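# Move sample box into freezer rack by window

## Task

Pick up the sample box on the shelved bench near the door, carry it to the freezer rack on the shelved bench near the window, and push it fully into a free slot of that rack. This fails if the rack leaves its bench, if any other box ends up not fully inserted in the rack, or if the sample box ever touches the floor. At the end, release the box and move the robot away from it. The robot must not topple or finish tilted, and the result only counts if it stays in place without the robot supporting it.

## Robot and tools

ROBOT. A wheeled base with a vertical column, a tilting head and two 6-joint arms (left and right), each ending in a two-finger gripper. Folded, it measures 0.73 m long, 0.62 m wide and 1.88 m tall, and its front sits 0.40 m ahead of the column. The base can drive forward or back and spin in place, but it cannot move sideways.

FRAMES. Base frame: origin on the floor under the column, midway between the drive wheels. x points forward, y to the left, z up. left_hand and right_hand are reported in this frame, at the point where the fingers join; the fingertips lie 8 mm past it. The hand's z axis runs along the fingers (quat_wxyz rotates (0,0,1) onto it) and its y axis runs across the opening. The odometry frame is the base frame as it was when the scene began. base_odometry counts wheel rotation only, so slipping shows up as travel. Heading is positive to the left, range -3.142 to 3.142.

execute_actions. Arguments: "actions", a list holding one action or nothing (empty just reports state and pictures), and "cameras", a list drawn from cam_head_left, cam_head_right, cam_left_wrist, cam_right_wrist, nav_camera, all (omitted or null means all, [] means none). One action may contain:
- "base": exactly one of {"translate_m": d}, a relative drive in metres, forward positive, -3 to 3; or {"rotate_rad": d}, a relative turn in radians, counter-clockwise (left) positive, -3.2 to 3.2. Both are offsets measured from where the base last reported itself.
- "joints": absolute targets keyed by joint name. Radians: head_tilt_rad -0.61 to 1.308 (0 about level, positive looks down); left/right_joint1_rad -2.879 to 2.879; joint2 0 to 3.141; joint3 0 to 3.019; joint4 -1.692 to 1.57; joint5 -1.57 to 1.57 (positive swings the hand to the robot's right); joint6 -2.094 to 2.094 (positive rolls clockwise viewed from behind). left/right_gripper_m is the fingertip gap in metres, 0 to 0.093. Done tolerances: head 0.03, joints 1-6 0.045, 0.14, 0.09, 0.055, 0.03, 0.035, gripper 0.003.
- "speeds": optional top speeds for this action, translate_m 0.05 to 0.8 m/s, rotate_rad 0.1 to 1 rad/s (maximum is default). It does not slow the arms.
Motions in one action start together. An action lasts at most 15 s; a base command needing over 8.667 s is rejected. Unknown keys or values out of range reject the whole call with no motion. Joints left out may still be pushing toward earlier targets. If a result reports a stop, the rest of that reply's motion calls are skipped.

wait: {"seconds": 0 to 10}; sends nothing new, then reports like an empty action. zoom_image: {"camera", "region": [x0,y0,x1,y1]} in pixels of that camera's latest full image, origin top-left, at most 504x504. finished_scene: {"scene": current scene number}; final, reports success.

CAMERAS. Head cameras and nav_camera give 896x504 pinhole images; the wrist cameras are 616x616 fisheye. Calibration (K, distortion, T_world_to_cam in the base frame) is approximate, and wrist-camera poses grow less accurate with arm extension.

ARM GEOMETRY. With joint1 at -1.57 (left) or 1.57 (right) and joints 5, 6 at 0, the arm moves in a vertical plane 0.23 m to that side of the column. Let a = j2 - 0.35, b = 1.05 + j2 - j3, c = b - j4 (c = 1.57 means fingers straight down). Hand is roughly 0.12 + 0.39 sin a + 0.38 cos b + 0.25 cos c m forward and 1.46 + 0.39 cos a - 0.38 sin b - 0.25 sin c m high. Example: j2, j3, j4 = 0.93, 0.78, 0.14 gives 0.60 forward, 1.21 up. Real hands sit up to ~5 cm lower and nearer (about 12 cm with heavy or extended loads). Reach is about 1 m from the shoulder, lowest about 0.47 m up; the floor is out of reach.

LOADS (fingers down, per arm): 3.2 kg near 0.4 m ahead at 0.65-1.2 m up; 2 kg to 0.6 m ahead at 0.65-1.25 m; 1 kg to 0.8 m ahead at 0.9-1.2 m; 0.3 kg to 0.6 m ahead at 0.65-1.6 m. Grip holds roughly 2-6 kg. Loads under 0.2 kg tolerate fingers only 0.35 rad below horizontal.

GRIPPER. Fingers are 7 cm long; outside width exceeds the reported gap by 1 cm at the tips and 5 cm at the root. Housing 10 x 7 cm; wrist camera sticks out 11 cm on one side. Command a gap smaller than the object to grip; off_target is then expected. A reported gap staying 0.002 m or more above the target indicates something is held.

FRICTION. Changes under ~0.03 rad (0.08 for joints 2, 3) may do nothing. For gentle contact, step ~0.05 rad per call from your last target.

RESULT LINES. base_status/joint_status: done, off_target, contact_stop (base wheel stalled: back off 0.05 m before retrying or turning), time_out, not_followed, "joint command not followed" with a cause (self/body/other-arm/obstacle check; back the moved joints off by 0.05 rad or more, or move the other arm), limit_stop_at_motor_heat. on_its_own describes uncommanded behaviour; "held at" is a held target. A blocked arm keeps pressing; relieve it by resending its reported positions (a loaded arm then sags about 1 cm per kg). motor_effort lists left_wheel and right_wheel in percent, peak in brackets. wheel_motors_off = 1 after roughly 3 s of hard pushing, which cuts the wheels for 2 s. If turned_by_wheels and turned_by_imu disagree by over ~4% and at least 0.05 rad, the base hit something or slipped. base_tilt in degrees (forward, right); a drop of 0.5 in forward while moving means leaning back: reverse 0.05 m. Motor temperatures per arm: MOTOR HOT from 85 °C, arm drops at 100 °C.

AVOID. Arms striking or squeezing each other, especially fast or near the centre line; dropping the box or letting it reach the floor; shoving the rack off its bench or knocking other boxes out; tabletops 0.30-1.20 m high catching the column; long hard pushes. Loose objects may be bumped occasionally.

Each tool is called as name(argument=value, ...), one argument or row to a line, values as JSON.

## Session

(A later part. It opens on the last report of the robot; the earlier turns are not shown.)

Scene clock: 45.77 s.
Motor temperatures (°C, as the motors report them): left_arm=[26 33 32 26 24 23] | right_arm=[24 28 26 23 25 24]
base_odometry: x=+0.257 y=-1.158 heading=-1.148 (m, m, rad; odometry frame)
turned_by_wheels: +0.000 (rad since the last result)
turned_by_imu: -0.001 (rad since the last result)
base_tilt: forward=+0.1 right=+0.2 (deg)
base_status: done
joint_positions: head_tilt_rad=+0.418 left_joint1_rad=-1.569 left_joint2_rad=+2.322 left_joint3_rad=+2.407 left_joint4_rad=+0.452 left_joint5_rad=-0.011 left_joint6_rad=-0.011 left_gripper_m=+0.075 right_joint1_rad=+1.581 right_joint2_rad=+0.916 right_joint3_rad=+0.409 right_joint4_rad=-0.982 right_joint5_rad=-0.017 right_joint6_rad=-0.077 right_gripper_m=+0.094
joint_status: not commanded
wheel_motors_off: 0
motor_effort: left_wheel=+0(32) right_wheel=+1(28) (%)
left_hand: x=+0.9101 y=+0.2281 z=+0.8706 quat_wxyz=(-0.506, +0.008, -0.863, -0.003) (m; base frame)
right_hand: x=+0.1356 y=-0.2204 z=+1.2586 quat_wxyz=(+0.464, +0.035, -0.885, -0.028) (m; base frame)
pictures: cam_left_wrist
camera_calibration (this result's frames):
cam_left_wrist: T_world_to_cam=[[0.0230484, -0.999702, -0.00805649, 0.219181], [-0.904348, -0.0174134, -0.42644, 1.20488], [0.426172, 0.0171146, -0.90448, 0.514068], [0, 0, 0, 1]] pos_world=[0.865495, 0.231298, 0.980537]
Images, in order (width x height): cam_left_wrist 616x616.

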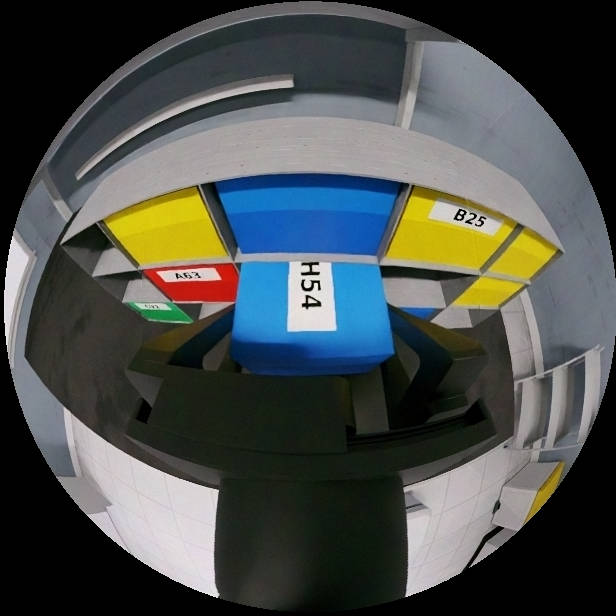

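execute_actions(
  actions=[
    {"base":{"translate_m":0.022},"speeds":{"translate_m":0.05}},
  ],
  cameras=[],
)

execute_actions(
  actions=[
    {"joints":{"left_gripper_m":0.093}},
  ],
  cameras=[],
)

execute_actions(
  actions=[
    {"base":{"translate_m":-0.06}},
  ],
  cameras=[],
)

execute_actions(
  actions=[
    {"joints":{"left_gripper_m":0.02,"left_joint4_rad":0.41}},
  ],
  cameras=["cam_left_wrist"],
)

execute_actions(
  actions=[
    {"base":{"translate_m":0.08},"speeds":{"translate_m":0.05}},
  ],
  cameras=[],
)

execute_actions(
  actions=[
    {"base":{"translate_m":-0.2}},
  ],
  cameras=["cam_left_wrist"],
)

Scene clock: 47.00 s.
Motor temperatures (°C, as the motors report them): left_arm=[26 33 32 26 24 23] | right_arm=[24 28 26 23 25 24]
base_odometry: x=+0.267 y=-1.178 heading=-1.149 (m, m, rad; odometry frame)
turned_by_wheels: +0.000 (rad since the last result)
turned_by_imu: -0.001 (rad since the last result)
base_tilt: forward=+0.1 right=+0.1 (deg)
base_status: done
joint_positions: head_tilt_rad=+0.418 left_joint1_rad=-1.568 left_joint2_rad=+2.323 left_joint3_rad=+2.407 left_joint4_rad=+0.452 left_joint5_rad=-0.009 left_joint6_rad=-0.012 left_gripper_m=+0.075 right_joint1_rad=+1.581 right_joint2_rad=+0.916 right_joint3_rad=+0.409 right_joint4_rad=-0.982 right_joint5_rad=-0.017 right_joint6_rad=-0.077 right_gripper_m=+0.094
joint_status: not commanded
wheel_motors_off: 0
motor_effort: left_wheel=+0(31) right_wheel=+2(31) (%)
left_hand: x=+0.9097 y=+0.2285 z=+0.8700 quat_wxyz=(-0.505, +0.007, -0.863, -0.002) (m; base frame)
right_hand: x=+0.1356 y=-0.2204 z=+1.2586 quat_wxyz=(+0.464, +0.035, -0.885, -0.028) (m; base frame)
pictures: none
No camera images: the call's "cameras" was empty. Leave "cameras" out to get every camera's image.

Scene clock: 47.63 s.
Motor temperatures (°C, as the motors report them): left_arm=[26 34 32 26 24 23] | right_arm=[24 28 26 23 25 24]
base_odometry: x=+0.267 y=-1.178 heading=-1.149 (m, m, rad; odometry frame)
turned_by_wheels: +0.000 (rad since the last result)
turned_by_imu: +0.000 (rad since the last result)
base_tilt: forward=+0.1 right=+0.2 (deg)
base_status: not commanded
joint_positions: head_tilt_rad=+0.418 left_joint1_rad=-1.576 left_joint2_rad=+2.323 left_joint3_rad=+2.407 left_joint4_rad=+0.453 left_joint5_rad=-0.009 left_joint6_rad=-0.012 left_gripper_m=+0.093 right_joint1_rad=+1.581 right_joint2_rad=+0.916 right_joint3_rad=+0.409 right_joint4_rad=-0.982 right_joint5_rad=-0.017 right_joint6_rad=-0.077 right_gripper_m=+0.094
joint_status: all done
wheel_motors_off: 0
motor_effort: left_wheel=+0(0) right_wheel=+1(1) (%)
left_hand: x=+0.9098 y=+0.2218 z=+0.8702 quat_wxyz=(-0.506, +0.007, -0.863, +0.001) (m; base frame)
right_hand: x=+0.1356 y=-0.2204 z=+1.2586 quat_wxyz=(+0.464, +0.035, -0.885, -0.028) (m; base frame)
pictures: none
No camera images: the call's "cameras" was empty. Leave "cameras" out to get every camera's image.

Scene clock: 48.97 s.
Motor temperatures (°C, as the motors report them): left_arm=[26 34 32 26 24 23] | right_arm=[24 28 26 23 25 24]
base_odometry: x=+0.242 y=-1.123 heading=-1.148 (m, m, rad; odometry frame)
turned_by_wheels: +0.001 (rad since the last result)
turned_by_imu: +0.001 (rad since the last result)
base_tilt: forward=+0.0 right=+0.1 (deg)
base_status: done
joint_positions: head_tilt_rad=+0.418 left_joint1_rad=-1.576 left_joint2_rad=+2.321 left_joint3_rad=+2.407 left_joint4_rad=+0.456 left_joint5_rad=-0.009 left_joint6_rad=-0.012 left_gripper_m=+0.093 right_joint1_rad=+1.581 right_joint2_rad=+0.916 right_joint3_rad=+0.406 right_joint4_rad=-0.982 right_joint5_rad=-0.017 right_joint6_rad=-0.077 right_gripper_m=+0.094
joint_status: not commanded
wheel_motors_off: 0
motor_effort: left_wheel=+1(41) right_wheel=-1(29) (%)
left_hand: x=+0.9113 y=+0.2218 z=+0.8724 quat_wxyz=(-0.508, +0.007, -0.861, +0.001) (m; base frame)
right_hand: x=+0.1344 y=-0.2204 z=+1.2591 quat_wxyz=(+0.465, +0.035, -0.884, -0.028) (m; base frame)
pictures: none
No camera images: the call's "cameras" was empty. Leave "cameras" out to get every camera's image.

Scene clock: 49.63 s.
Motor temperatures (°C, as the motors report them): left_arm=[26 34 32 26 24 23] | right_arm=[24 28 26 23 25 24]
base_odometry: x=+0.242 y=-1.123 heading=-1.148 (m, m, rad; odometry frame)
turned_by_wheels: +0.000 (rad since the last result)
turned_by_imu: +0.000 (rad since the last result)
base_tilt: forward=+0.1 right=+0.1 (deg)
base_status: not commanded
joint_positions: head_tilt_rad=+0.418 left_joint1_rad=-1.576 left_joint2_rad=+2.321 left_joint3_rad=+2.407 left_joint4_rad=+0.422 left_joint5_rad=-0.009 left_joint6_rad=-0.012 left_gripper_m=+0.020 right_joint1_rad=+1.581 right_joint2_rad=+0.916 right_joint3_rad=+0.406 right_joint4_rad=-0.982 right_joint5_rad=-0.017 right_joint6_rad=-0.077 right_gripper_m=+0.094
joint_status: all done
wheel_motors_off: 0
motor_effort: left_wheel=+1(1) right_wheel=-1(1) (%)
left_hand: x=+0.9071 y=+0.2217 z=+0.8652 quat_wxyz=(-0.493, +0.007, -0.870, +0.001) (m; base frame)
right_hand: x=+0.1344 y=-0.2204 z=+1.2591 quat_wxyz=(+0.465, +0.035, -0.884, -0.028) (m; base frame)
pictures: cam_left_wrist
camera_calibration (this result's frames):
cam_left_wrist: T_world_to_cam=[[0.0181706, -0.999833, -0.00176625, 0.211896], [-0.916253, -0.0159445, -0.400283, 1.18759], [0.400188, 0.0088917, -0.91639, 0.546239], [0, 0, 0, 1]] pos_world=[0.865679, 0.225939, 0.976313]
Images, in order (width x height): cam_left_wrist 616x616.

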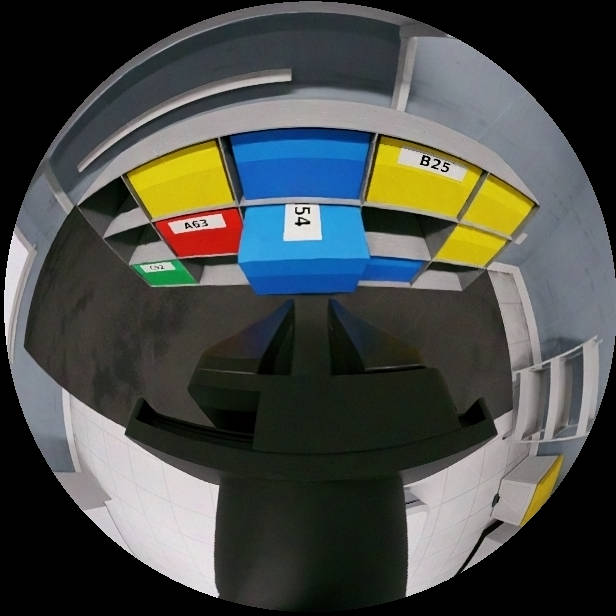

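Scene clock: 52.00 s.
Motor temperatures (°C, as the motors report them): left_arm=[26 34 32 26 24 23] | right_arm=[24 28 26 23 25 24]
base_odometry: x=+0.275 y=-1.196 heading=-1.149 (m, m, rad; odometry frame)
turned_by_wheels: -0.001 (rad since the last result)
turned_by_imu: -0.001 (rad since the last result)
base_tilt: forward=+0.1 right=+0.2 (deg)
base_status: done
joint_positions: head_tilt_rad=+0.418 left_joint1_rad=-1.575 left_joint2_rad=+2.321 left_joint3_rad=+2.407 left_joint4_rad=+0.418 left_joint5_rad=-0.010 left_joint6_rad=-0.012 left_gripper_m=+0.020 right_joint1_rad=+1.581 right_joint2_rad=+0.916 right_joint3_rad=+0.408 right_joint4_rad=-0.982 right_joint5_rad=-0.017 right_joint6_rad=-0.077 right_gripper_m=+0.094
joint_status: not commanded
wheel_motors_off: 0
motor_effort: left_wheel=-1(34) right_wheel=+0(29) (%)
left_hand: x=+0.9067 y=+0.2227 z=+0.8644 quat_wxyz=(-0.491, +0.008, -0.871, +0.000) (m; base frame)
right_hand: x=+0.1352 y=-0.2204 z=+1.2588 quat_wxyz=(+0.464, +0.035, -0.885, -0.028) (m; base frame)
pictures: none
No camera images: the call's "cameras" was empty. Leave "cameras" out to get every camera's image.

Scene clock: 53.80 s.
Motor temperatures (°C, as the motors report them): left_arm=[26 34 32 26 24 23] | right_arm=[24 28 26 23 25 24]
base_odometry: x=+0.193 y=-1.014 heading=-1.147 (m, m, rad; odometry frame)
turned_by_wheels: +0.001 (rad since the last result)
turned_by_imu: +0.001 (rad since the last result)
base_tilt: forward=+0.1 right=+0.2 (deg)
base_status: done
joint_positions: head_tilt_rad=+0.418 left_joint1_rad=-1.574 left_joint2_rad=+2.320 left_joint3_rad=+2.407 left_joint4_rad=+0.418 left_joint5_rad=-0.010 left_joint6_rad=-0.012 left_gripper_m=+0.020 right_joint1_rad=+1.581 right_joint2_rad=+0.916 right_joint3_rad=+0.405 right_joint4_rad=-0.982 right_joint5_rad=-0.017 right_joint6_rad=-0.077 right_gripper_m=+0.094
joint_status: not commanded
wheel_motors_off: 0
motor_effort: left_wheel=+0(47) right_wheel=-1(49) (%)
left_hand: x=+0.9072 y=+0.2237 z=+0.8650 quat_wxyz=(-0.492, +0.008, -0.871, +0.000) (m; base frame)
right_hand: x=+0.1338 y=-0.2204 z=+1.2593 quat_wxyz=(+0.465, +0.035, -0.884, -0.028) (m; base frame)
pictures: cam_left_wrist
camera_calibration (this result's frames):
cam_left_wrist: T_world_to_cam=[[0.0200812, -0.99979, -0.00408733, 0.214121], [-0.917742, -0.016811, -0.39682, 1.18615], [0.396668, 0.0117198, -0.917887, 0.54992], [0, 0, 0, 1]] pos_world=[0.866145, 0.227571, 0.976328]
Images, in order (width x height): cam_left_wrist 616x616.

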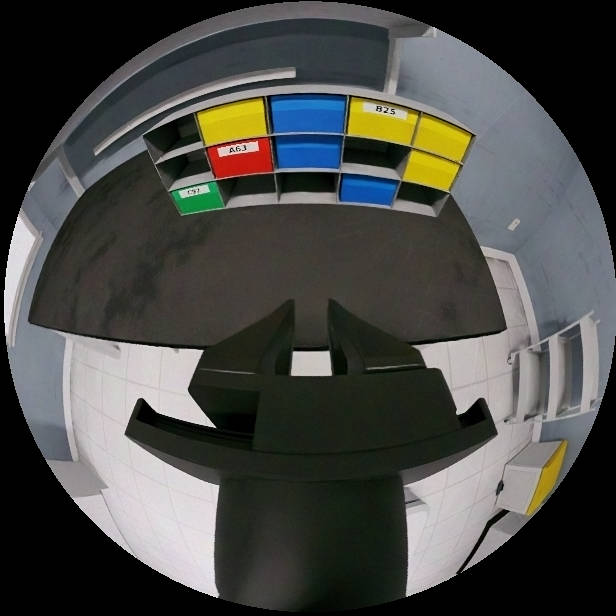

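finished_scene(
  scene=2,
)

The scene is finished: the task was done.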